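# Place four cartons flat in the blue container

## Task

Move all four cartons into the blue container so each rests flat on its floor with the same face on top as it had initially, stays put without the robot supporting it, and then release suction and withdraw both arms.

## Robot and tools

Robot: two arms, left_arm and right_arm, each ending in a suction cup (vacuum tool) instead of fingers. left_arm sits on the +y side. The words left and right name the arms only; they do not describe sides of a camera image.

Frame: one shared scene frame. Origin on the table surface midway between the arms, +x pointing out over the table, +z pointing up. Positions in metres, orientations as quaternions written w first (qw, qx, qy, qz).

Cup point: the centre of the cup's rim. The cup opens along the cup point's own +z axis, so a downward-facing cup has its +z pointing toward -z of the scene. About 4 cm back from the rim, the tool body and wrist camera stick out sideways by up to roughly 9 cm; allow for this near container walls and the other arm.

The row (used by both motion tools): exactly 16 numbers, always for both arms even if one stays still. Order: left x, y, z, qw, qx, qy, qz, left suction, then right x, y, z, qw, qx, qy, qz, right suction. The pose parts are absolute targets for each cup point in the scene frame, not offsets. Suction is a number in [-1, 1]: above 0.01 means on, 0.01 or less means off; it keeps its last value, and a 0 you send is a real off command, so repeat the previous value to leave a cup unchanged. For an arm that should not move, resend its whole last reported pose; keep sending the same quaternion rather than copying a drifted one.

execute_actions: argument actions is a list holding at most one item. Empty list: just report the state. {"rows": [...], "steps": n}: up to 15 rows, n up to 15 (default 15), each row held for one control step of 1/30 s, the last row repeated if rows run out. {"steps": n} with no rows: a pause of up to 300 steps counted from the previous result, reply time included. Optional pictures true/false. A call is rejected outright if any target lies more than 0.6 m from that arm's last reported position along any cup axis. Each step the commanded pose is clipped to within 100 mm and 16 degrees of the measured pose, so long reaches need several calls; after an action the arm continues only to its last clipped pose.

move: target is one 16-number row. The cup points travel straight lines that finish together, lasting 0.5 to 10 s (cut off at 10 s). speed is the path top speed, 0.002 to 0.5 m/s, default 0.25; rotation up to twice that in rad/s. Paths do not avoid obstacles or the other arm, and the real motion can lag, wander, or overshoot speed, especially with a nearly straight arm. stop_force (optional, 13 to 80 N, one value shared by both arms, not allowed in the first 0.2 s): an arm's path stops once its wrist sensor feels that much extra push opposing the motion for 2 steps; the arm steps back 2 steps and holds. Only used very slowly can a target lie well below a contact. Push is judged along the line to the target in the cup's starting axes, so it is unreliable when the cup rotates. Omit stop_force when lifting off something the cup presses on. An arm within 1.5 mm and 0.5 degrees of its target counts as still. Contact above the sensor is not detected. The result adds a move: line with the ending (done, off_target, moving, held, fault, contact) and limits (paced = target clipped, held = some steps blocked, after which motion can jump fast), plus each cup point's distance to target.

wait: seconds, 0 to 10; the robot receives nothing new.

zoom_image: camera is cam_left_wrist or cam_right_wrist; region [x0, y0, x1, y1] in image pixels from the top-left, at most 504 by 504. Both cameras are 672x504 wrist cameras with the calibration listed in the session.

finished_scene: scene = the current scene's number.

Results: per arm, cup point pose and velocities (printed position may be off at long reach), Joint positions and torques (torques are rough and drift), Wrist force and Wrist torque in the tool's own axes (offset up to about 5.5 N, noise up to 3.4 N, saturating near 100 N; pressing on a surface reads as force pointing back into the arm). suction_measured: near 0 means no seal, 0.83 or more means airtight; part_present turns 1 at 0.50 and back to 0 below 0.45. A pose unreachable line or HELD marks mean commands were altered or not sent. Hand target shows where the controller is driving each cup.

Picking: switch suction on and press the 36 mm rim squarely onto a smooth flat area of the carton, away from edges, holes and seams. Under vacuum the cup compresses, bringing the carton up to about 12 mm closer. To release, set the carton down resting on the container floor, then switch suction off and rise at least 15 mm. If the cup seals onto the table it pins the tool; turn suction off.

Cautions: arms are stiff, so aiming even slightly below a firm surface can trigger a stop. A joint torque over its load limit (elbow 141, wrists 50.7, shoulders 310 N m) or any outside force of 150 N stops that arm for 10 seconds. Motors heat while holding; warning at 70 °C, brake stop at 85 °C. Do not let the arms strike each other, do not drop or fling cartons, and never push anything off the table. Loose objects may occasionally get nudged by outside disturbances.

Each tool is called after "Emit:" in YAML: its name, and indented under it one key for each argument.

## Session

Emit:
execute_actions:
  actions: []

Scene clock: 0.00 s of 6000.00 s.
left_arm: end_effector_position=(+0.5808, +0.6565, +0.1997) suction_measured=0.01 part_present=0 end_effector_quat_wxyz=(+0.000, -0.246, +0.969, +0.000) end_effector_velocity=(-0.000, -0.000, -0.000) end_effector_angular_velocity=(-0.001, +0.001, +0.001) | right_arm: end_effector_position=(+0.5734, -0.3945, +0.1996) suction_measured=0.00 part_present=0 end_effector_quat_wxyz=(-0.000, +0.188, +0.982, +0.001) end_effector_velocity=(-0.000, +0.000, -0.000) end_effector_angular_velocity=(+0.000, +0.001, +0.000)
Joint positions: left_arm=[-0.281 -1.557  2.143 -2.158 -1.57   2.339] | right_arm=[-0.279 -1.557  2.143 -2.157 -1.569 -2.897]
Joint velocities: left_arm=[-0.     0.     0.001 -0.    -0.001 -0.001] | right_arm=[ 0.  0.  0.  0.  0. -0.]
Joint torques (N m, as the arm reports them, + toward a larger angle): no reading
Wrist force (N, on the end effector, along its own x y z axes, offset not removed): no reading
Wrist torque (N m, same axes, about the end effector's origin, offset not removed): no reading
Hand target (left_arm): +0.581, +0.657, +0.200; +0.000, -0.246, +0.969, +0.000
Hand target (right_arm): +0.573, -0.394, +0.200; -0.000, +0.188, +0.982, +0.001
camera_calibration (this result's frames):
cam_left_wrist: T_world_to_cam=[[0.512599, -0.858612, 0.0052599, 0.269284], [-0.759713, -0.450684, 0.468742, 0.661736], [-0.400097, -0.244273, -0.883319, 0.649326], [0, 0, 0, 1]] pos_world=[0.624489, 0.688057, 0.261962]
cam_right_wrist: T_world_to_cam=[[-0.40073, -0.916046, 0.0166139, -0.12298], [-0.821848, 0.367419, 0.435396, 0.556782], [-0.404947, 0.160822, -0.900086, 0.553681], [0, 0, 0, 1]] pos_world=[0.632519, -0.406272, 0.257983]

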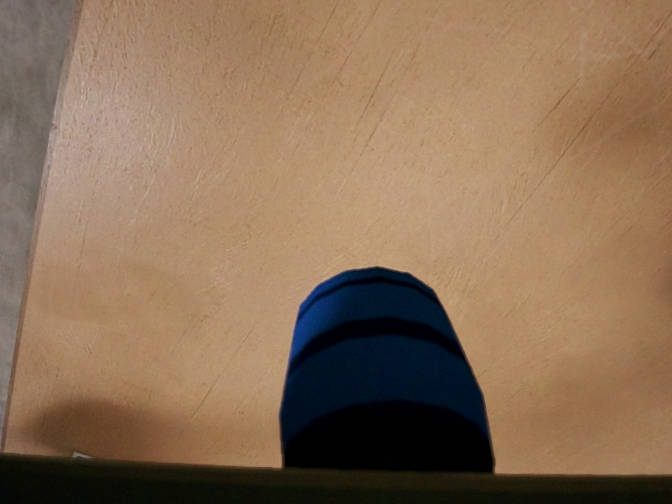

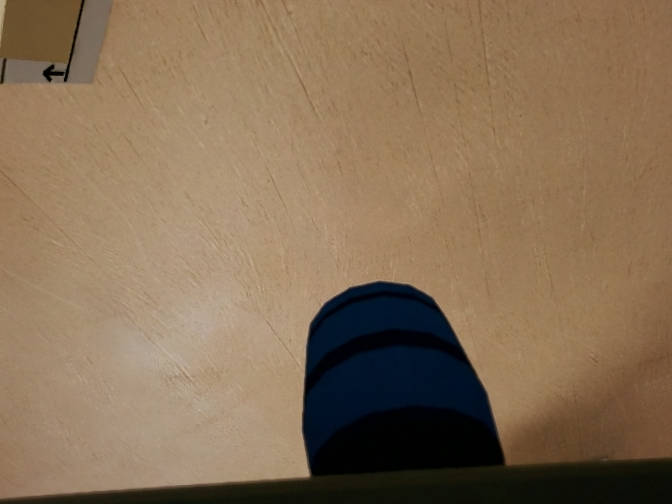

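Emit:
move:
  target: [0.70,0.36,0.45,0,-0.246,0.969,0,-1,0.72,-0.30,0.45,0,0.188,0.982,0,-1]
  speed: 0.4

Scene clock: 4.27 s of 6000.00 s.
left_arm: end_effector_position=(+0.6994, +0.3603, +0.4500) suction_measured=0.01 part_present=0 end_effector_quat_wxyz=(+0.000, -0.246, +0.969, -0.000) end_effector_velocity=(+0.001, -0.003, +0.002) end_effector_angular_velocity=(-0.002, +0.002, -0.001) | right_arm: end_effector_position=(+0.7193, -0.2998, +0.4500) suction_measured=0.00 part_present=0 end_effector_quat_wxyz=(-0.000, +0.188, +0.982, -0.000) end_effector_velocity=(+0.001, +0.000, +0.002) end_effector_angular_velocity=(-0.000, -0.000, -0.000)
Joint positions: left_arm=[-0.587 -1.403  1.503 -1.671 -1.571  2.032] | right_arm=[-0.128 -1.434  1.54  -1.676 -1.571 -2.746]
Joint velocities: left_arm=[-0.001  0.003 -0.007  0.005 -0.002 -0.   ] | right_arm=[ 0.     0.001 -0.005  0.004 -0.     0.001]
Joint torques (N m, as the arm reports them, + toward a larger angle): left_arm=[-15.74 -45.95 -56.12  -0.69  -0.23  -3.41] | right_arm=[  8.83 -45.29 -54.56  -0.85  -2.13   1.71]
Wrist force (N, on the end effector, along its own x y z axes, offset not removed): left_arm=[2.2 -0.3 -0.9] | right_arm=[1.9 3.0 1.7]
Wrist torque (N m, same axes, about the end effector's origin, offset not removed): left_arm=[-0.12 -0.61 -0.02] | right_arm=[0.18 -0.44 0.08]
Hand target (left_arm): +0.700, +0.360, +0.450; +0.000, -0.246, +0.969, -0.000
Hand target (right_arm): +0.719, -0.300, +0.450; -0.000, +0.188, +0.982, -0.000
Off the commanded pose (left_arm): 0.001 m, 0 deg.
Off the commanded pose (right_arm): 0.001 m, 0 deg.
move: done
camera_calibration (this result's frames):
cam_left_wrist: T_world_to_cam=[[0.513022, -0.858357, 0.00556448, -0.0477809], [-0.759232, -0.450734, 0.469473, 0.50037], [-0.400467, -0.245075, -0.882929, 0.845927], [0, 0, 0, 1]] pos_world=[0.743176, 0.391836, 0.512249]
cam_right_wrist: T_world_to_cam=[[-0.400661, -0.916046, 0.0181688, 0.017343], [-0.821777, 0.368057, 0.43499, 0.533265], [-0.405158, 0.159353, -0.900252, 0.822691], [0, 0, 0, 1]] pos_world=[0.778494, -0.311483, 0.508349]

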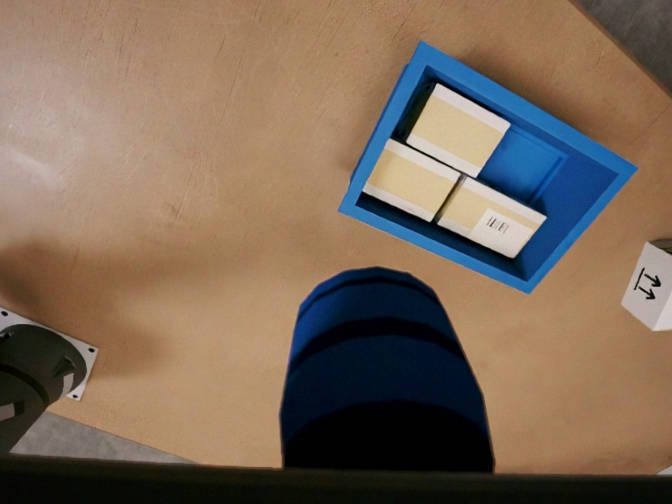

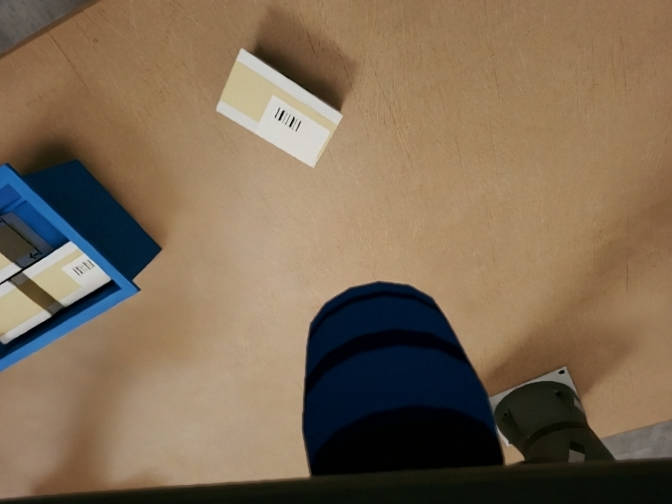

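Emit:
move:
  target: [0.735,0.12,0.27,0,0.752,0.659,0,-1,0.80,-0.29,0.22,0,0.188,0.982,0,-1]
  speed: 0.4

Scene clock: 25.57 s of 6000.00 s.
left_arm: end_effector_position=(+0.7350, +0.1200, +0.2702) suction_measured=0.01 part_present=0 end_effector_quat_wxyz=(+0.000, +0.751, +0.660, +0.000) end_effector_velocity=(+0.001, -0.001, -0.001) end_effector_angular_velocity=(+0.000, -0.000, -0.018) | right_arm: end_effector_position=(+0.8002, -0.2899, +0.2201) suction_measured=0.00 part_present=0 end_effector_quat_wxyz=(-0.000, +0.188, +0.982, -0.000) end_effector_velocity=(+0.000, +0.000, -0.001) end_effector_angular_velocity=(+0.000, -0.001, +0.000)
Joint positions: left_arm=[-0.772 -1.097  1.414 -1.888 -1.571  4.045] | right_arm=[-0.118 -1.199  1.66  -2.031 -1.571 -2.736]
Joint velocities: left_arm=[-0.001  0.002 -0.002 -0.     0.     0.017] | right_arm=[ 0.     0.001  0.    -0.002  0.    -0.   ]
Joint torques (N m, as the arm reports them, + toward a larger angle): left_arm=[-15.69 -75.63 -53.95  -7.16  -2.06   4.31] | right_arm=[ 11.06 -62.35 -36.94  -7.2    0.44   1.9 ]
Wrist force (N, on the end effector, along its own x y z axes, offset not removed): left_arm=[-7.2 -1.8 -3.9] | right_arm=[3.0 1.8 2.4]
Wrist torque (N m, same axes, about the end effector's origin, offset not removed): left_arm=[-0.17 1.10 0.18] | right_arm=[0.07 -0.68 0.08]
Hand target (left_arm): +0.735, +0.120, +0.270; +0.000, +0.752, +0.659, -0.000
Hand target (right_arm): +0.800, -0.290, +0.220; -0.000, +0.188, +0.982, -0.000
Off the commanded pose (left_arm): 0.000 m, 0 deg.
Off the commanded pose (right_arm): 0.000 m, 0 deg.
After step 90, 14.93 s passed at rest.
move: done
camera_calibration (this result's frames):
cam_left_wrist: T_world_to_cam=[[-0.996086, 0.0882452, 0.00506412, 0.724442], [0.080285, 0.879292, 0.469468, -0.273176], [0.0369755, 0.468037, -0.882935, 0.235455], [0, 0, 0, 1]] pos_world=[0.734833, 0.0660713, 0.33247]
cam_right_wrist: T_world_to_cam=[[-0.40067, -0.916043, 0.0181318, 0.0630095], [-0.821832, 0.36807, 0.434876, 0.696097], [-0.405039, 0.15934, -0.900308, 0.64686], [0, 0, 0, 1]] pos_world=[0.859325, -0.301564, 0.278515]

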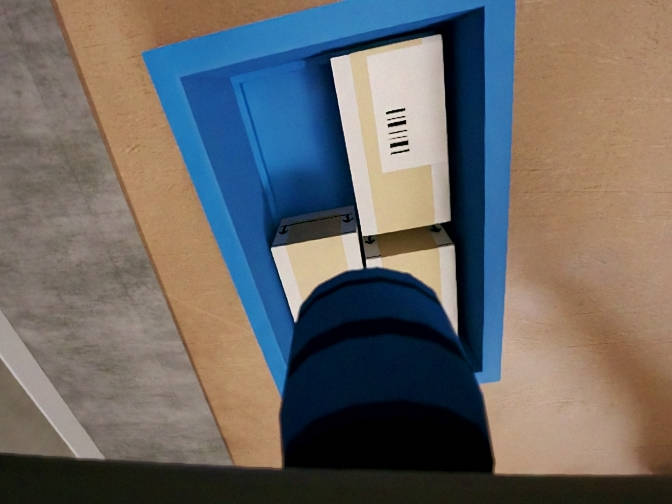

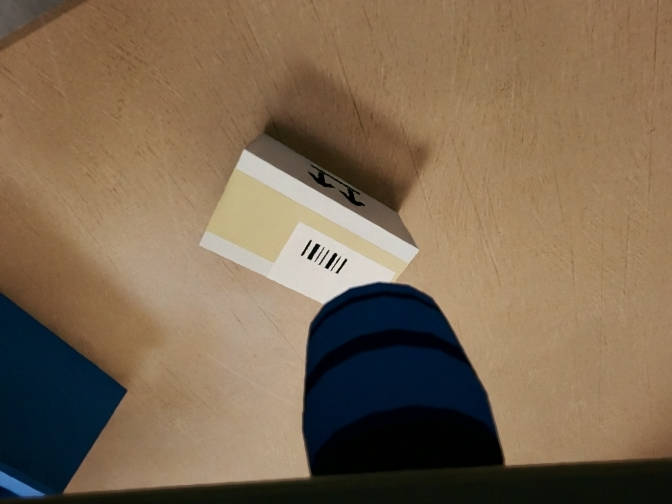

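Emit:
move:
  target: [0.750,0.25,0.14,0,0.752,0.659,0,-1,0.772,-0.247,0.12,0,-0.842,0.539,0,-1]
  speed: 0.3

Scene clock: 66.20 s of 6000.00 s.
left_arm: end_effector_position=(+0.7502, +0.2498, +0.1400) suction_measured=0.01 part_present=0 end_effector_quat_wxyz=(-0.000, +0.752, +0.659, +0.000) end_effector_velocity=(+0.000, +0.001, -0.001) end_effector_angular_velocity=(+0.001, -0.000, +0.001) | right_arm: end_effector_position=(+0.7720, -0.2471, +0.1200) suction_measured=0.00 part_present=0 end_effector_quat_wxyz=(+0.000, +0.842, -0.540, -0.000) end_effector_velocity=(-0.000, +0.000, -0.001) end_effector_angular_velocity=(+0.001, +0.001, +0.013)
Joint positions: left_arm=[-0.656 -1.089  1.654 -2.136 -1.571  4.163] | right_arm=[-0.066 -1.137  1.772 -2.206 -1.571 -5.064]
Joint velocities: left_arm=[ 0.001  0.     0.001 -0.001  0.001 -0.001] | right_arm=[ 0.     0.001  0.001 -0.001  0.001 -0.013]
Joint torques (N m, as the arm reports them, + toward a larger angle): left_arm=[ 19.95 -67.62 -26.14  -7.56   1.32   4.09] | right_arm=[ 10.64 -64.53 -32.64  -7.25   2.23  -1.64]
Wrist force (N, on the end effector, along its own x y z axes, offset not removed): left_arm=[2.0 -1.4 -2.7] | right_arm=[3.0 0.8 3.3]
Wrist torque (N m, same axes, about the end effector's origin, offset not removed): left_arm=[-0.02 -0.41 0.05] | right_arm=[-0.11 -0.62 0.12]
Hand target (left_arm): +0.750, +0.250, +0.140; -0.000, +0.752, +0.659, +0.000
Hand target (right_arm): +0.772, -0.247, +0.120; +0.000, +0.842, -0.539, -0.000
Off the commanded pose (left_arm): 0.000 m, 0 deg.
Off the commanded pose (right_arm): 0.000 m, 0 deg.
After step 90, 33.10 s passed at rest.
move: done
camera_calibration (this result's frames):
cam_left_wrist: T_world_to_cam=[[-0.995927, 0.0900135, 0.00522051, 0.728237], [0.0819111, 0.879043, 0.469654, -0.328592], [0.0376861, 0.468168, -0.882835, 0.0585694], [0, 0, 0, 1]] pos_world=[0.749979, 0.195875, 0.20223]
cam_right_wrist: T_world_to_cam=[[0.922277, 0.386111, 0.0179865, -0.606859], [0.340503, -0.833598, 0.434939, -0.493487], [0.182928, -0.395009, -0.90028, -0.0523934], [0, 0, 0, 1]] pos_world=[0.73731, -0.197751, 0.178383]

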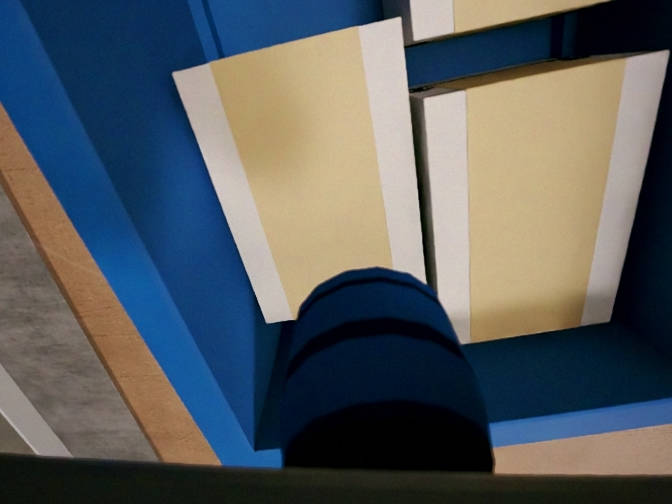

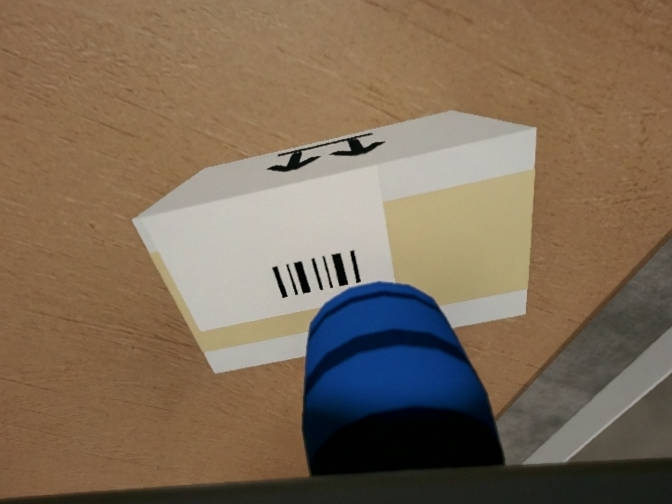

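Emit:
move:
  target: [0.752,0.248,0.085,0,0.752,0.659,0,-1,0.768,-0.254,0.085,0,-0.842,0.539,0,-1]
  speed: 0.15

Emit:
move:
  target: [0.752,0.248,0.04,0,0.752,0.659,0,1,0.768,-0.254,0.04,0,-0.842,0.539,0,1]
  speed: 0.012
  stop_force: 14

Scene clock: 87.13 s of 6000.00 s.
left_arm: end_effector_position=(+0.7520, +0.2480, +0.0852) suction_measured=0.01 part_present=0 end_effector_quat_wxyz=(+0.000, +0.752, +0.659, +0.000) end_effector_velocity=(+0.000, +0.000, -0.003) end_effector_angular_velocity=(+0.001, -0.000, +0.001) | right_arm: end_effector_position=(+0.7681, -0.2540, +0.0851) suction_measured=0.00 part_present=0 end_effector_quat_wxyz=(+0.000, +0.842, -0.539, +0.000) end_effector_velocity=(-0.000, -0.001, -0.002) end_effector_angular_velocity=(+0.000, +0.001, -0.000)
Joint positions: left_arm=[-0.656 -1.034  1.682 -2.218 -1.571  4.163] | right_arm=[-0.074 -1.109  1.805 -2.267 -1.571 -5.073]
Joint velocities: left_arm=[ 0.     0.002  0.001 -0.003  0.001 -0.001] | right_arm=[-0.001  0.002  0.001 -0.002  0.    -0.001]
Joint torques (N m, as the arm reports them, + toward a larger angle): left_arm=[-16.71 -67.23 -24.66  -7.32  -1.81  -3.57] | right_arm=[ -7.74 -62.62 -32.01  -7.27   2.15  -2.1 ]
Wrist force (N, on the end effector, along its own x y z axes, offset not removed): left_arm=[-5.0 1.0 -1.6] | right_arm=[3.8 1.3 3.6]
Wrist torque (N m, same axes, about the end effector's origin, offset not removed): left_arm=[0.32 0.58 0.16] | right_arm=[0.02 -0.70 -0.02]
Hand target (left_arm): +0.752, +0.248, +0.085; -0.000, +0.752, +0.659, -0.000
Hand target (right_arm): +0.768, -0.254, +0.085; -0.000, +0.842, -0.539, +0.000
Off the commanded pose (left_arm): 0.000 m, 0 deg.
Off the commanded pose (right_arm): 0.000 m, 0 deg.
After step 90, 16.97 s passed at rest.
move: done
camera_calibration (this result's frames):
cam_left_wrist: T_world_to_cam=[[-0.995928, 0.0900074, 0.00520315, 0.730519], [0.0819017, 0.879094, 0.46956, -0.301396], [0.0376898, 0.468074, -0.882885, 0.0110521], [0, 0, 0, 1]] pos_world=[0.751812, 0.19403, 0.14748]
cam_right_wrist: T_world_to_cam=[[0.921701, 0.387478, 0.0181191, -0.599126], [0.341696, -0.833135, 0.43489, -0.48354], [0.183606, -0.394648, -0.900301, -0.0862113], [0, 0, 0, 1]] pos_world=[0.733267, -0.204729, 0.143526]

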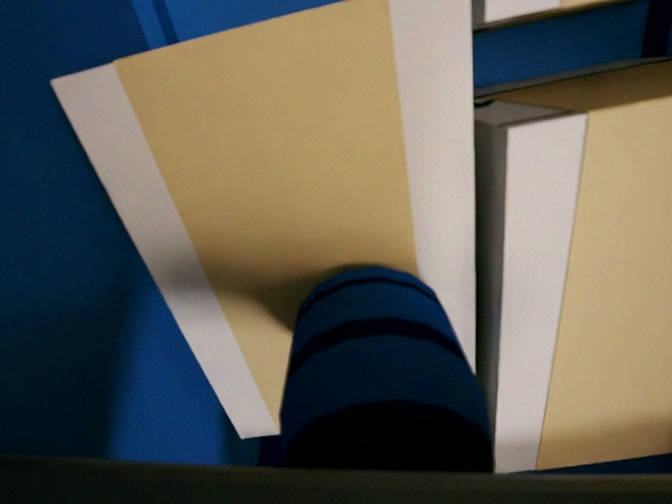

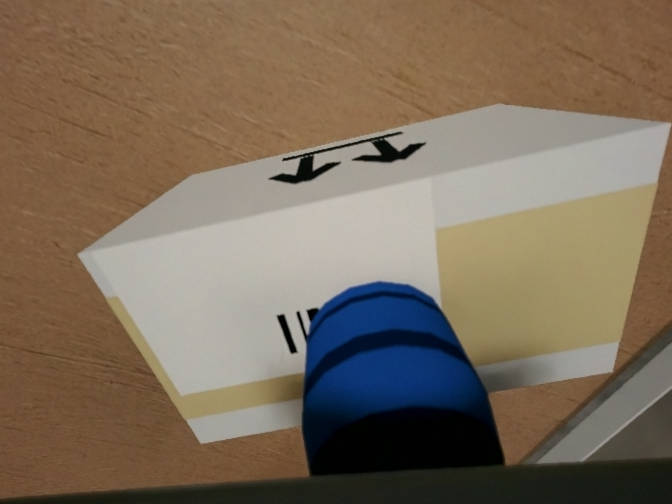

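Scene clock: 89.27 s of 6000.00 s.
left_arm: end_effector_position=(+0.7520, +0.2480, +0.0677) suction_measured=0.86 part_present=1 end_effector_quat_wxyz=(-0.000, +0.752, +0.659, -0.000) end_effector_velocity=(+0.000, -0.001, +0.001) end_effector_angular_velocity=(-0.002, +0.001, -0.001) | right_arm: end_effector_position=(+0.7681, -0.2540, +0.0643) suction_measured=0.91 part_present=1 end_effector_quat_wxyz=(-0.000, +0.842, -0.539, +0.000) end_effector_velocity=(-0.001, +0.001, +0.003) end_effector_angular_velocity=(+0.000, +0.003, +0.001)
Joint positions: left_arm=[-0.656 -1.017  1.69  -2.244 -1.571  4.163] | right_arm=[-0.074 -1.086  1.815 -2.3   -1.571 -5.073]
Joint velocities: left_arm=[-0.    -0.    -0.001  0.001 -0.002  0.001] | right_arm=[ 0.001 -0.004 -0.001  0.008  0.     0.   ]
Joint torques (N m, as the arm reports them, + toward a larger angle): left_arm=[-10.62 -90.35 -40.79   0.4   -0.61  -3.34] | right_arm=[ -3.21 -63.65 -31.4    0.96   1.91  -0.58]
Wrist force (N, on the end effector, along its own x y z axes, offset not removed): left_arm=[1.2 -5.1 -25.1] | right_arm=[-4.7 17.3 -34.7]
Wrist torque (N m, same axes, about the end effector's origin, offset not removed): left_arm=[0.05 0.08 0.17] | right_arm=[0.59 0.09 0.09]
Hand target (left_arm): +0.752, +0.248, +0.068; +0.000, +0.752, +0.659, -0.000
Hand target (right_arm): +0.768, -0.254, +0.065; -0.000, +0.842, -0.539, +0.000
Off the commanded pose (left_arm): 0.028 m, 0 deg.
Off the commanded pose (right_arm): 0.024 m, 0 deg.
move: contact (left_arm, right_arm)
camera_calibration (this result's frames):
cam_left_wrist: T_world_to_cam=[[-0.995926, 0.0900199, 0.00536522, 0.730555], [0.0819852, 0.879044, 0.469639, -0.29324], [0.0375606, 0.468165, -0.882842, -0.00433233], [0, 0, 0, 1]] pos_world=[0.751782, 0.194035, 0.129972]
cam_right_wrist: T_world_to_cam=[[0.921697, 0.387478, 0.0183043, -0.598763], [0.341612, -0.833142, 0.434942, -0.474434], [0.183781, -0.394632, -0.900272, -0.105095], [0, 0, 0, 1]] pos_world=[0.733266, -0.204738, 0.122697]

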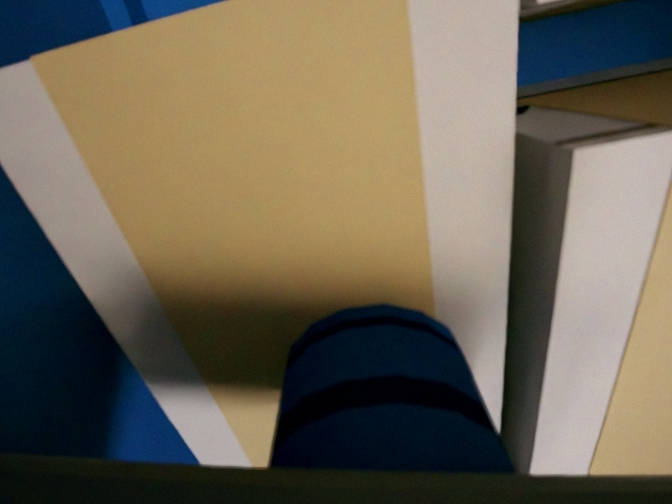

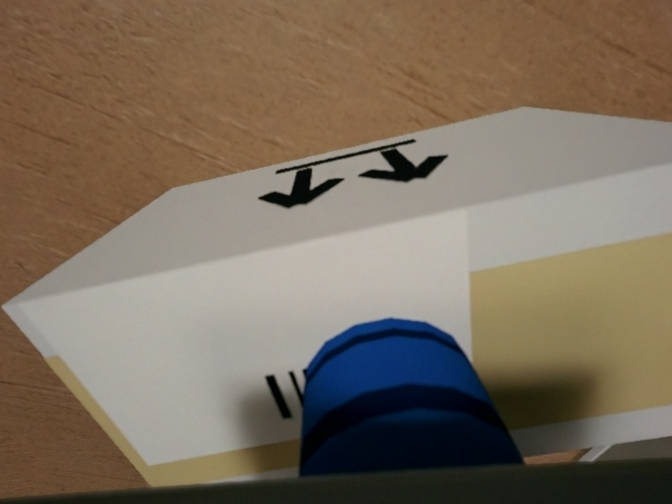

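Emit:
move:
  target: [0.752,0.248,0.076,0,0.752,0.659,0,1,0.768,-0.254,0.19,0,-0.842,0.539,0,1]
  speed: 0.1

Emit:
move:
  target: [0.748,0.285,0.076,0,0.752,0.659,0,1,0.76,-0.2,0.22,0,-0.9995,0.033,0,1]
  speed: 0.01
  stop_force: 13

Scene clock: 98.63 s of 6000.00 s.
left_arm: end_effector_position=(+0.7520, +0.2480, +0.0760) suction_measured=0.86 part_present=1 end_effector_quat_wxyz=(+0.000, +0.752, +0.659, -0.000) end_effector_velocity=(+0.000, +0.001, -0.000) end_effector_angular_velocity=(+0.003, -0.001, -0.002) | right_arm: end_effector_position=(+0.7679, -0.2540, +0.1898) suction_measured=0.91 part_present=1 end_effector_quat_wxyz=(-0.000, +0.842, -0.539, -0.000) end_effector_velocity=(-0.000, +0.001, +0.002) end_effector_angular_velocity=(+0.000, +0.001, +0.001)
Joint positions: left_arm=[-0.656 -1.025  1.686 -2.232 -1.571  4.163] | right_arm=[-0.074 -1.209  1.734 -2.096 -1.571 -5.073]
Joint velocities: left_arm=[ 0.    -0.     0.001  0.     0.003  0.002] | right_arm=[ 0.001 -0.001 -0.002  0.005  0.    -0.   ]
Joint torques (N m, as the arm reports them, + toward a larger angle): left_arm=[  -5.45 -110.54  -49.35   -0.45    0.6    -2.97] | right_arm=[  3.85 -93.48 -50.77  -0.81   1.92  -1.47]
Wrist force (N, on the end effector, along its own x y z axes, offset not removed): left_arm=[1.7 -1.1 1.0] | right_arm=[0.9 1.8 6.4]
Wrist torque (N m, same axes, about the end effector's origin, offset not removed): left_arm=[-0.12 -0.30 0.16] | right_arm=[0.04 -0.25 0.03]
Hand target (left_arm): +0.752, +0.248, +0.076; +0.000, +0.752, +0.659, +0.000
Hand target (right_arm): +0.768, -0.254, +0.190; -0.000, +0.842, -0.539, +0.000
Off the commanded pose (left_arm): 0.000 m, 0 deg.
Off the commanded pose (right_arm): 0.000 m, 0 deg.
After step 90, 4.63 s passed at rest.
move: done
camera_calibration (this result's frames):
cam_left_wrist: T_world_to_cam=[[-0.995926, 0.0900207, 0.00521384, 0.73052], [0.0819189, 0.879098, 0.469549, -0.297065], [0.0376857, 0.468064, -0.882891, 0.00287198], [0, 0, 0, 1]] pos_world=[0.751771, 0.194043, 0.138214]
cam_right_wrist: T_world_to_cam=[[0.921707, 0.387463, 0.0181274, -0.600841], [0.341684, -0.833152, 0.434868, -0.528962], [0.183598, -0.394627, -0.900312, 0.00802526], [0, 0, 0, 1]] pos_world=[0.733064, -0.204735, 0.248145]

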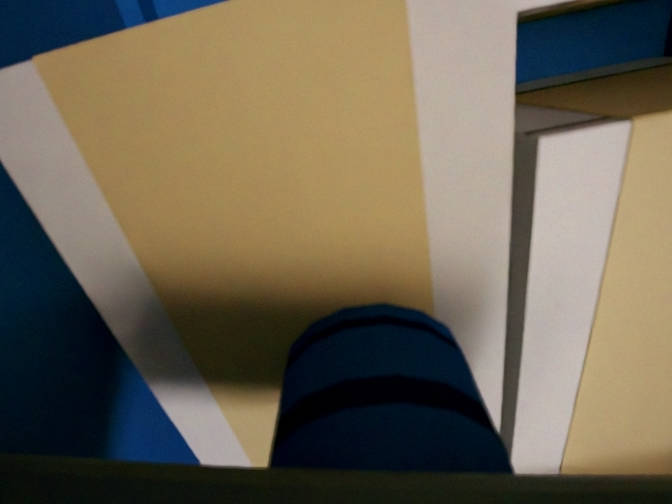

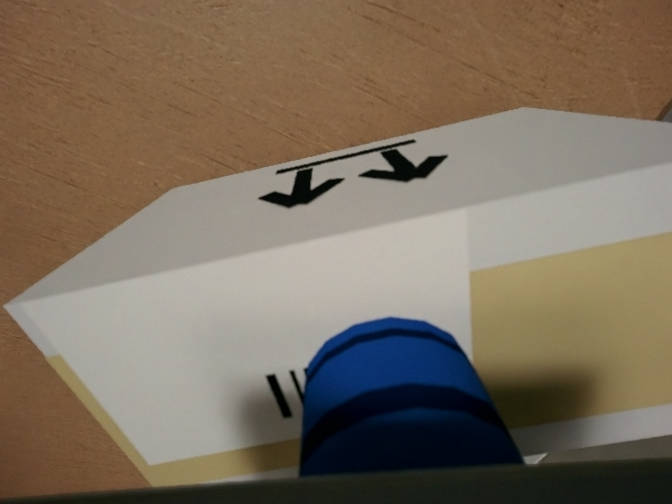

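Scene clock: 108.83 s of 6000.00 s.
left_arm: end_effector_position=(+0.7513, +0.2549, +0.0760) suction_measured=0.86 part_present=1 end_effector_quat_wxyz=(-0.000, +0.752, +0.659, -0.000) end_effector_velocity=(-0.000, +0.000, -0.000) end_effector_angular_velocity=(-0.000, +0.000, -0.001) | right_arm: end_effector_position=(+0.7664, -0.2440, +0.1954) suction_measured=0.91 part_present=1 end_effector_quat_wxyz=(+0.000, +0.892, -0.453, -0.000) end_effector_velocity=(+0.000, +0.000, +0.002) end_effector_angular_velocity=(+0.001, -0.003, +0.005)
Joint positions: left_arm=[-0.651 -1.03   1.695 -2.235 -1.571  4.168] | right_arm=[-0.062 -1.211  1.726 -2.085 -1.571 -5.26 ]
Joint velocities: left_arm=[ 0.    -0.     0.     0.    -0.     0.001] | right_arm=[ 0.    -0.002 -0.    -0.001  0.    -0.005]
Joint torques (N m, as the arm reports them, + toward a larger angle): left_arm=[  20.82 -109.75  -24.92   -7.48    1.61    4.12] | right_arm=[ 10.95 -93.41 -52.47  -1.3   -2.39  -2.15]
Wrist force (N, on the end effector, along its own x y z axes, offset not removed): left_arm=[-3.4 -1.4 1.8] | right_arm=[1.4 1.8 7.8]
Wrist torque (N m, same axes, about the end effector's origin, offset not removed): left_arm=[0.10 0.38 -0.07] | right_arm=[0.02 -0.37 0.01]
Hand target (left_arm): +0.751, +0.255, +0.076; -0.000, +0.752, +0.659, -0.000
Hand target (right_arm): +0.766, -0.244, +0.195; -0.000, +0.892, -0.452, -0.000
Off the commanded pose (left_arm): 0.030 m, 0 deg.
Off the commanded pose (right_arm): 0.051 m, 50 deg.
move: off_target (left_arm, right_arm; path cut at 10 s)
camera_calibration (this result's frames):
cam_left_wrist: T_world_to_cam=[[-0.995926, 0.0900193, 0.00521356, 0.729169], [0.0819172, 0.879094, 0.469556, -0.303051], [0.0376859, 0.46807, -0.882887, -0.000322368], [0, 0, 0, 1]] pos_world=[0.751036, 0.200922, 0.138213]
cam_right_wrist: T_world_to_cam=[[0.826703, 0.562347, 0.0181064, -0.487981], [0.499943, -0.748964, 0.434868, -0.623288], [0.258108, -0.350454, -0.900312, -0.0290056], [0, 0, 0, 1]] pos_world=[0.72251, -0.202571, 0.253769]

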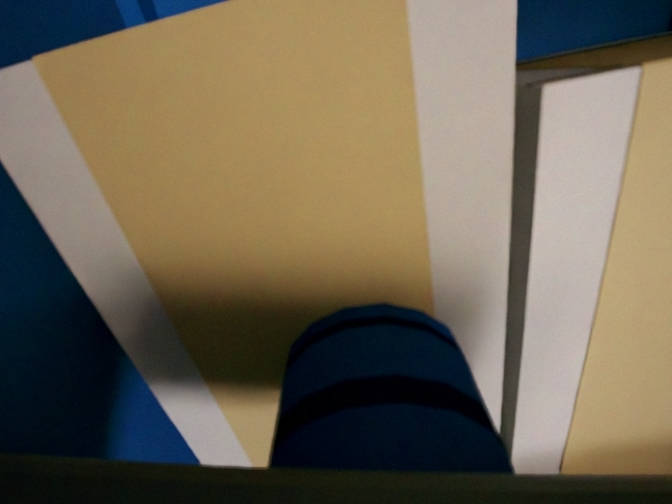

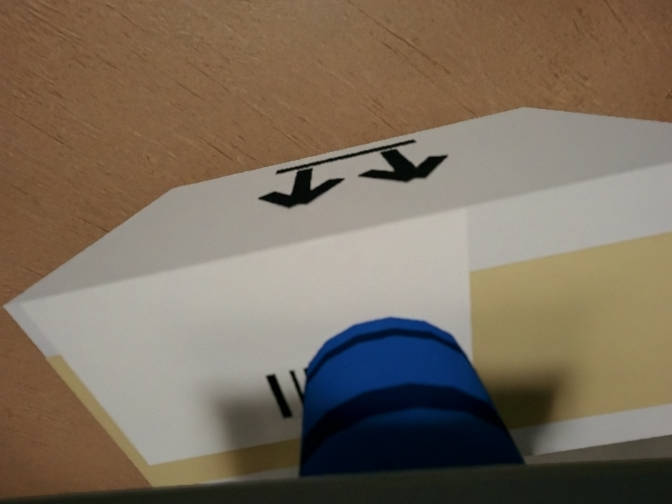

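Speed coupling slowed it; move the right arm separately.

Emit:
move:
  target: [0.751,0.255,0.076,0,0.752,0.659,0,1,0.76,-0.2,0.23,0,-0.9995,0.033,0,1]
  speed: 0.3

Emit:
move:
  target: [0.748,0.285,0.076,0,0.752,0.659,0,1,0.76,-0.2,0.23,0,-0.9995,0.033,0,1]
  speed: 0.008
  stop_force: 13

Scene clock: 115.43 s of 6000.00 s.
left_arm: end_effector_position=(+0.7510, +0.2550, +0.0760) suction_measured=0.86 part_present=1 end_effector_quat_wxyz=(-0.000, +0.752, +0.659, +0.000) end_effector_velocity=(-0.000, +0.001, -0.001) end_effector_angular_velocity=(+0.001, +0.000, -0.001) | right_arm: end_effector_position=(+0.7599, -0.2001, +0.2300) suction_measured=0.91 part_present=1 end_effector_quat_wxyz=(+0.000, +0.999, -0.034, -0.000) end_effector_velocity=(-0.000, +0.002, +0.001) end_effector_angular_velocity=(+0.001, -0.002, +0.014)
Joint positions: left_arm=[-0.651 -1.031  1.696 -2.236 -1.571  4.168] | right_arm=[-0.009 -1.227  1.679 -2.023 -1.571 -6.079]
Joint velocities: left_arm=[0.    0.    0.001 0.    0.001 0.001] | right_arm=[ 0.002 -0.001 -0.001  0.     0.001 -0.012]
Joint torques (N m, as the arm reports them, + toward a larger angle): left_arm=[ -17.46 -111.18  -25.19   -7.56    1.57   -3.43] | right_arm=[  8.9  -94.   -53.19  -0.8    2.45  -2.  ]
Wrist force (N, on the end effector, along its own x y z axes, offset not removed): left_arm=[-5.8 -1.8 3.7] | right_arm=[0.2 1.2 8.6]
Wrist torque (N m, same axes, about the end effector's origin, offset not removed): left_arm=[-0.14 0.88 0.02] | right_arm=[-0.03 -0.15 0.08]
Hand target (left_arm): +0.751, +0.255, +0.076; +0.000, +0.752, +0.659, -0.000
Hand target (right_arm): +0.760, -0.200, +0.230; +0.000, +0.999, -0.033, -0.000
Off the commanded pose (left_arm): 0.000 m, 0 deg.
Off the commanded pose (right_arm): 0.000 m, 0 deg.
After step 90, 1.57 s passed at rest.
move: done
camera_calibration (this result's frames):
cam_left_wrist: T_world_to_cam=[[-0.995928, 0.0900071, 0.0052042, 0.728915], [0.0819018, 0.879093, 0.469561, -0.303143], [0.0376888, 0.468074, -0.882885, -0.000363178], [0, 0, 0, 1]] pos_world=[0.750789, 0.201054, 0.13823]
cam_right_wrist: T_world_to_cam=[[0.101259, 0.994697, 0.0180161, 0.129863], [0.895047, -0.0989905, 0.434846, -0.772396], [0.434323, -0.0279066, -0.900325, -0.0501813], [0, 0, 0, 1]] pos_world=[0.699976, -0.207034, 0.288354]

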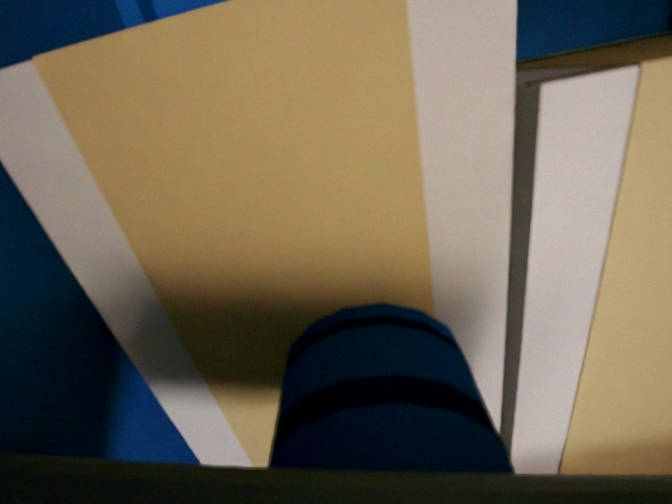

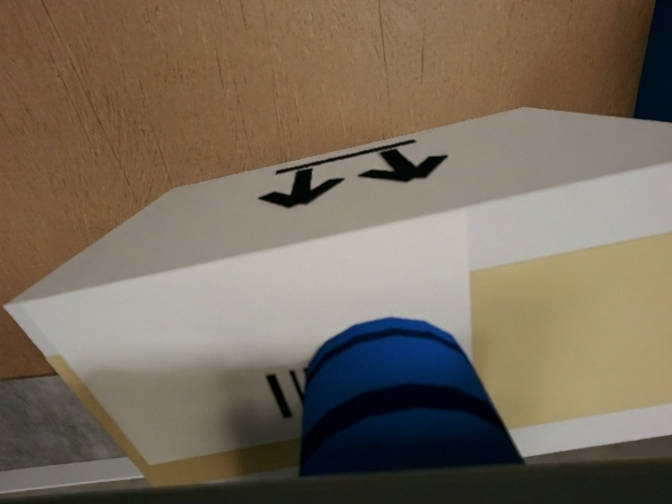

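Scene clock: 119.43 s of 6000.00 s.
left_arm: end_effector_position=(+0.7480, +0.2848, +0.0760) suction_measured=0.86 part_present=1 end_effector_quat_wxyz=(-0.000, +0.752, +0.659, +0.000) end_effector_velocity=(-0.001, +0.002, -0.001) end_effector_angular_velocity=(+0.001, +0.000, +0.000) | right_arm: end_effector_position=(+0.7600, -0.2000, +0.2300) suction_measured=0.91 part_present=1 end_effector_quat_wxyz=(-0.000, +0.999, -0.033, +0.000) end_effector_velocity=(+0.000, -0.000, -0.000) end_effector_angular_velocity=(-0.001, +0.000, +0.000)
Joint positions: left_arm=[-0.626 -1.052  1.731 -2.25  -1.571  4.193] | right_arm=[-0.009 -1.227  1.679 -2.023 -1.571 -6.081]
Joint velocities: left_arm=[ 0.002 -0.001  0.003 -0.001  0.     0.001] | right_arm=[ 0.     0.    -0.     0.    -0.001 -0.   ]
Joint torques (N m, as the arm reports them, + toward a larger angle): left_arm=[  23.28 -106.19  -22.01   -6.16    2.26    4.05] | right_arm=[ 10.35 -64.52 -53.52  -3.62   2.41  -1.66]
Wrist force (N, on the end effector, along its own x y z axes, offset not removed): left_arm=[-10.6 2.8 -2.4] | right_arm=[1.0 2.9 7.9]
Wrist torque (N m, same axes, about the end effector's origin, offset not removed): left_arm=[0.28 0.53 0.19] | right_arm=[0.18 -0.26 0.11]
Hand target (left_arm): +0.748, +0.285, +0.076; -0.000, +0.752, +0.659, +0.000
Hand target (right_arm): +0.760, -0.200, +0.230; -0.000, +0.999, -0.033, -0.000
Off the commanded pose (left_arm): 0.000 m, 0 deg.
Off the commanded pose (right_arm): 0.000 m, 0 deg.
move: done
camera_calibration (this result's frames):
cam_left_wrist: T_world_to_cam=[[-0.995927, 0.0900133, 0.00519836, 0.72329], [0.0819043, 0.87909, 0.469567, -0.329085], [0.0376974, 0.46808, -0.882882, -0.0142048], [0, 0, 0, 1]] pos_world=[0.747833, 0.230838, 0.138226]
cam_right_wrist: T_world_to_cam=[[0.0998417, 0.994838, 0.0181193, 0.130854], [0.895157, -0.0977587, 0.434899, -0.772374], [0.434425, -0.0272014, -0.900297, -0.0501467], [0, 0, 0, 1]] pos_world=[0.700116, -0.207048, 0.288386]

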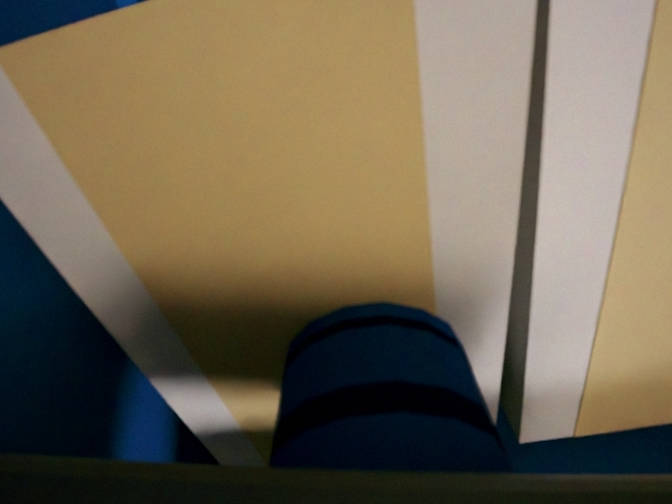

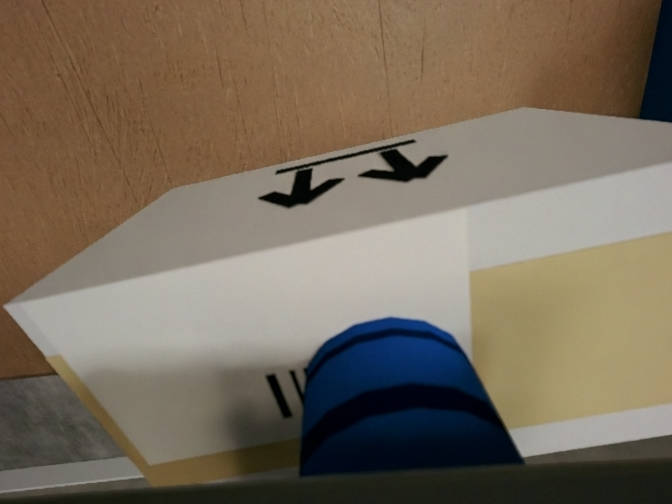

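Emit:
move:
  target: [0.749,0.278,0.076,0,0.752,0.659,0,1,0.76,-0.2,0.23,0,-0.9995,0.033,0,1]
  speed: 0.02

Emit:
move:
  target: [0.749,0.278,0.06,0,0.752,0.659,0,1,0.76,-0.2,0.23,0,-0.9995,0.033,0,1]
  speed: 0.008
  stop_force: 13

Scene clock: 125.50 s of 6000.00 s.
left_arm: end_effector_position=(+0.7490, +0.2783, +0.0760) suction_measured=0.86 part_present=1 end_effector_quat_wxyz=(-0.000, +0.752, +0.659, +0.000) end_effector_velocity=(-0.000, -0.002, -0.001) end_effector_angular_velocity=(+0.000, +0.001, +0.000) | right_arm: end_effector_position=(+0.7600, -0.2000, +0.2300) suction_measured=0.91 part_present=1 end_effector_quat_wxyz=(+0.000, +0.999, -0.033, -0.000) end_effector_velocity=(+0.000, -0.000, -0.001) end_effector_angular_velocity=(+0.000, +0.000, -0.000)
Joint positions: left_arm=[-0.632 -1.047  1.723 -2.247 -1.571  4.188] | right_arm=[-0.009 -1.227  1.679 -2.023 -1.571 -6.081]
Joint velocities: left_arm=[-0.002  0.002 -0.002  0.001 -0.001 -0.002] | right_arm=[-0.     0.001  0.    -0.001  0.     0.   ]
Joint torques (N m, as the arm reports them, + toward a larger angle): left_arm=[-12.51 -67.48 -49.98  -0.75   0.82  -3.73] | right_arm=[ 10.34 -64.35 -53.69  -1.18   2.62  -2.06]
Wrist force (N, on the end effector, along its own x y z axes, offset not removed): left_arm=[-2.9 -2.4 3.4] | right_arm=[0.9 1.5 6.7]
Wrist torque (N m, same axes, about the end effector's origin, offset not removed): left_arm=[-0.07 0.05 0.19] | right_arm=[-0.02 -0.33 -0.01]
Hand target (left_arm): +0.749, +0.278, +0.076; +0.000, +0.752, +0.659, -0.000
Hand target (right_arm): +0.760, -0.200, +0.230; +0.000, +0.999, -0.033, +0.000
Off the commanded pose (left_arm): 0.000 m, 0 deg.
Off the commanded pose (right_arm): 0.000 m, 0 deg.
After step 90, 2.33 s passed at rest.
move: done
camera_calibration (this result's frames):
cam_left_wrist: T_world_to_cam=[[-0.995928, 0.0900056, 0.00517443, 0.724785], [0.0818853, 0.879079, 0.46959, -0.323446], [0.037717, 0.468102, -0.882869, -0.0111982], [0, 0, 0, 1]] pos_world=[0.748741, 0.224341, 0.13825]
cam_right_wrist: T_world_to_cam=[[0.0998318, 0.994839, 0.0181141, 0.130864], [0.895169, -0.0977482, 0.434877, -0.772369], [0.434404, -0.0271994, -0.900308, -0.0501276], [0, 0, 0, 1]] pos_world=[0.700112, -0.207049, 0.288385]

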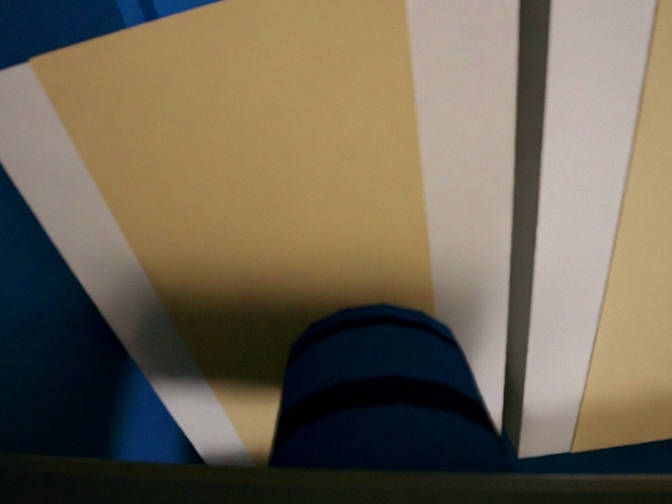

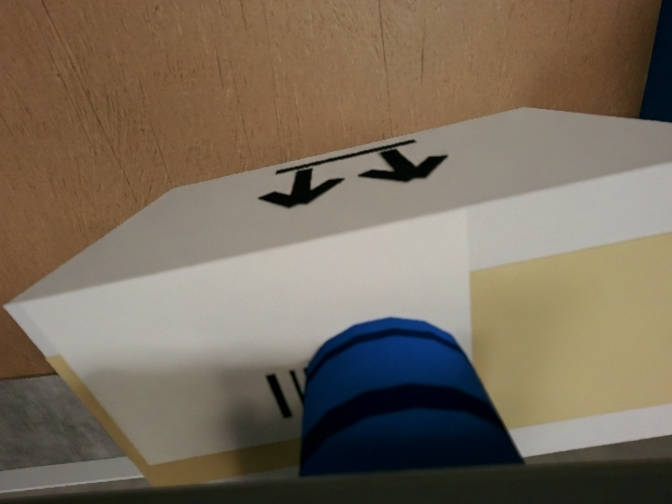

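Scene clock: 126.93 s of 6000.00 s.
left_arm: end_effector_position=(+0.7490, +0.2781, +0.0676) suction_measured=0.86 part_present=1 end_effector_quat_wxyz=(+0.000, +0.752, +0.659, +0.000) end_effector_velocity=(-0.001, +0.001, +0.001) end_effector_angular_velocity=(+0.002, +0.002, -0.001) | right_arm: end_effector_position=(+0.7600, -0.2000, +0.2300) suction_measured=0.91 part_present=1 end_effector_quat_wxyz=(-0.000, +0.999, -0.033, -0.000) end_effector_velocity=(-0.000, +0.000, -0.000) end_effector_angular_velocity=(+0.000, +0.001, +0.000)
Joint positions: left_arm=[-0.632 -1.038  1.727 -2.26  -1.571  4.188] | right_arm=[-0.009 -1.227  1.679 -2.023 -1.571 -6.081]
Joint velocities: left_arm=[ 0.    -0.001  0.     0.004  0.     0.001] | right_arm=[-0.  0. -0.  0.  0. -0.]
Joint torques (N m, as the arm reports them, + toward a larger angle): left_arm=[ -7.6  -82.63 -30.92  -0.51   1.41  -3.3 ] | right_arm=[ 10.44 -62.51 -53.25  -0.92   2.47  -1.7 ]
Wrist force (N, on the end effector, along its own x y z axes, offset not removed): left_arm=[-4.3 -12.7 -26.7] | right_arm=[2.1 0.5 8.7]
Wrist torque (N m, same axes, about the end effector's origin, offset not removed): left_arm=[0.27 0.22 -0.09] | right_arm=[-0.14 -0.50 0.05]
Hand target (left_arm): +0.749, +0.278, +0.068; +0.000, +0.752, +0.659, +0.000
Hand target (right_arm): +0.760, -0.200, +0.230; -0.000, +0.999, -0.033, -0.000
Off the commanded pose (left_arm): 0.008 m, 0 deg.
Off the commanded pose (right_arm): 0.000 m, 0 deg.
move: contact (left_arm)
camera_calibration (this result's frames):
cam_left_wrist: T_world_to_cam=[[-0.995924, 0.0900557, 0.00500957, 0.724886], [0.08186, 0.879176, 0.469413, -0.31933], [0.0378691, 0.46791, -0.882964, -0.018566], [0, 0, 0, 1]] pos_world=[0.748775, 0.224154, 0.129873]
cam_right_wrist: T_world_to_cam=[[0.0998319, 0.994839, 0.0181143, 0.130863], [0.895169, -0.0977484, 0.434877, -0.772369], [0.434404, -0.0271992, -0.900308, -0.0501276], [0, 0, 0, 1]] pos_world=[0.700112, -0.207049, 0.288385]

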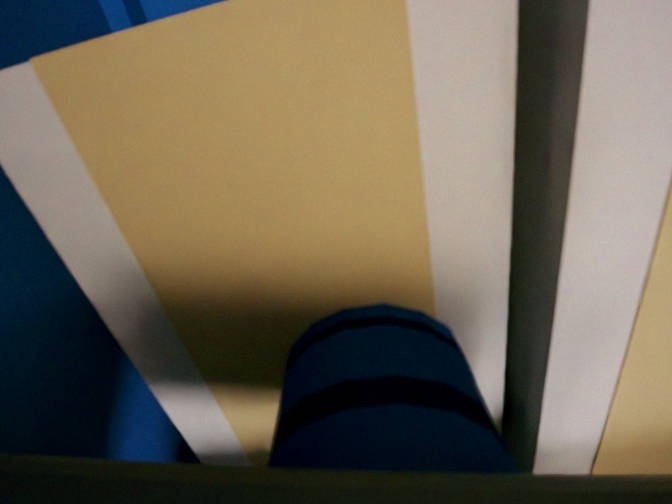

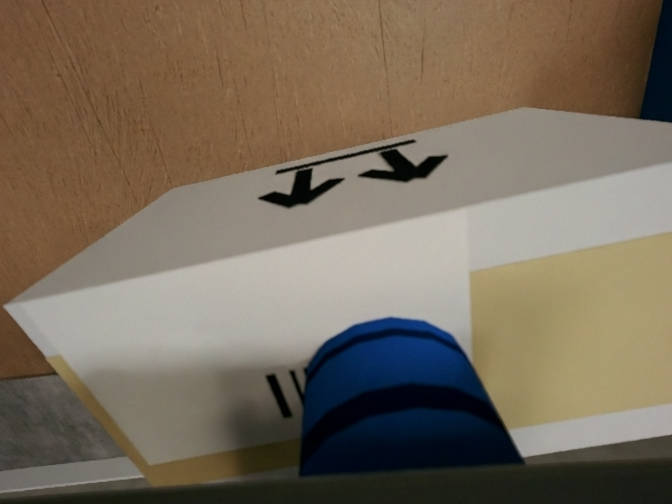

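Emit:
execute_actions:
  actions: []

Scene clock: 149.03 s of 6000.00 s.
left_arm: end_effector_position=(+0.7490, +0.2781, +0.0681) suction_measured=0.86 part_present=1 end_effector_quat_wxyz=(+0.000, +0.752, +0.659, +0.000) end_effector_velocity=(+0.000, -0.000, +0.000) end_effector_angular_velocity=(-0.000, -0.000, -0.001) | right_arm: end_effector_position=(+0.7600, -0.2000, +0.2300) suction_measured=0.91 part_present=1 end_effector_quat_wxyz=(-0.000, +0.999, -0.033, -0.000) end_effector_velocity=(+0.000, +0.000, -0.001) end_effector_angular_velocity=(-0.000, +0.000, +0.000)
Joint positions: left_arm=[-0.632 -1.039  1.727 -2.259 -1.571  4.188] | right_arm=[-0.009 -1.227  1.679 -2.023 -1.571 -6.081]
Joint velocities: left_arm=[-0.    -0.    -0.    -0.    -0.     0.001] | right_arm=[ 0.     0.001 -0.    -0.    -0.    -0.   ]
Joint torques (N m, as the arm reports them, + toward a larger angle): left_arm=[ 27.08 -99.32 -44.17  -0.53   3.19  -0.64] | right_arm=[  9.46 -64.24 -53.87  -1.24   2.2   -1.79]
Wrist force (N, on the end effector, along its own x y z axes, offset not removed): left_arm=[-3.0 -8.6 -10.7] | right_arm=[1.6 2.3 6.5]
Wrist torque (N m, same axes, about the end effector's origin, offset not removed): left_arm=[-0.17 -0.28 0.01] | right_arm=[0.09 -0.32 0.05]
Hand target (left_arm): +0.749, +0.278, +0.068; +0.000, +0.752, +0.659, +0.000
Hand target (right_arm): +0.760, -0.200, +0.230; -0.000, +0.999, -0.033, -0.000
Off the commanded pose (left_arm): 0.008 m, 0 deg.
Off the commanded pose (right_arm): 0.000 m, 0 deg.
Steps of this call (steps 1 to 90: nothing new was sent; then 19.10 s passed at rest). Readings (end_effector_position | what the end effector reports):
1: left_arm (+0.7490, +0.2781, +0.0677) | right_arm (+0.7600, -0.2000, +0.2300) | left_arm suction_measured=0.86 part_present=1 | right_arm suction_measured=0.91 part_present=1
2: left_arm (+0.7490, +0.2781, +0.0677) | right_arm (+0.7600, -0.2000, +0.2300) | left_arm suction_measured=0.86 part_present=1 | right_arm suction_measured=0.91 part_present=1
4: left_arm (+0.7489, +0.2781, +0.0677) | right_arm (+0.7600, -0.2000, +0.2300) | left_arm suction_measured=0.86 part_present=1 | right_arm suction_measured=0.91 part_present=1
8: left_arm (+0.7490, +0.2781, +0.0678) | right_arm (+0.7600, -0.2000, +0.2300) | left_arm suction_measured=0.86 part_present=1 | right_arm suction_measured=0.91 part_present=1
90: the state above
camera_calibration (this result's frames):
cam_left_wrist: T_world_to_cam=[[-0.995926, 0.0900304, 0.00509093, 0.724899], [0.0818711, 0.879117, 0.469521, -0.319568], [0.0377956, 0.468025, -0.882907, -0.0181771], [0, 0, 0, 1]] pos_world=[0.748796, 0.224182, 0.130305]
cam_right_wrist: T_world_to_cam=[[0.0998318, 0.994839, 0.0181143, 0.130863], [0.895169, -0.0977482, 0.434877, -0.772369], [0.434403, -0.0271992, -0.900308, -0.0501276], [0, 0, 0, 1]] pos_world=[0.700112, -0.207049, 0.288385]

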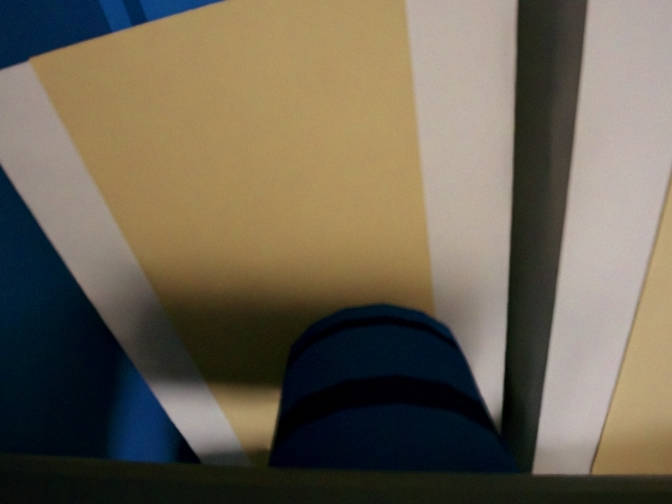

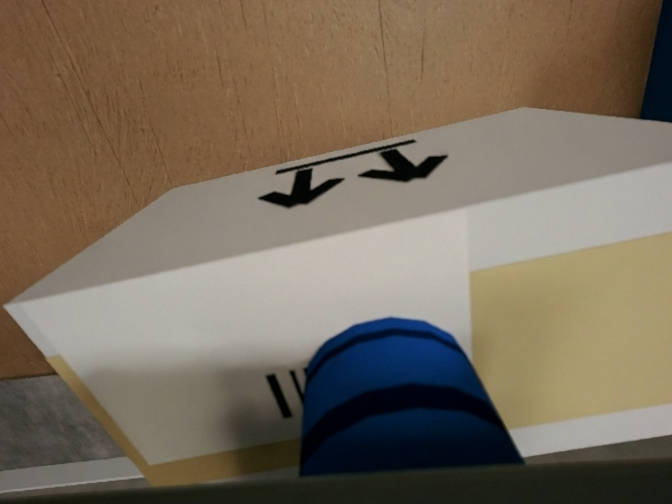

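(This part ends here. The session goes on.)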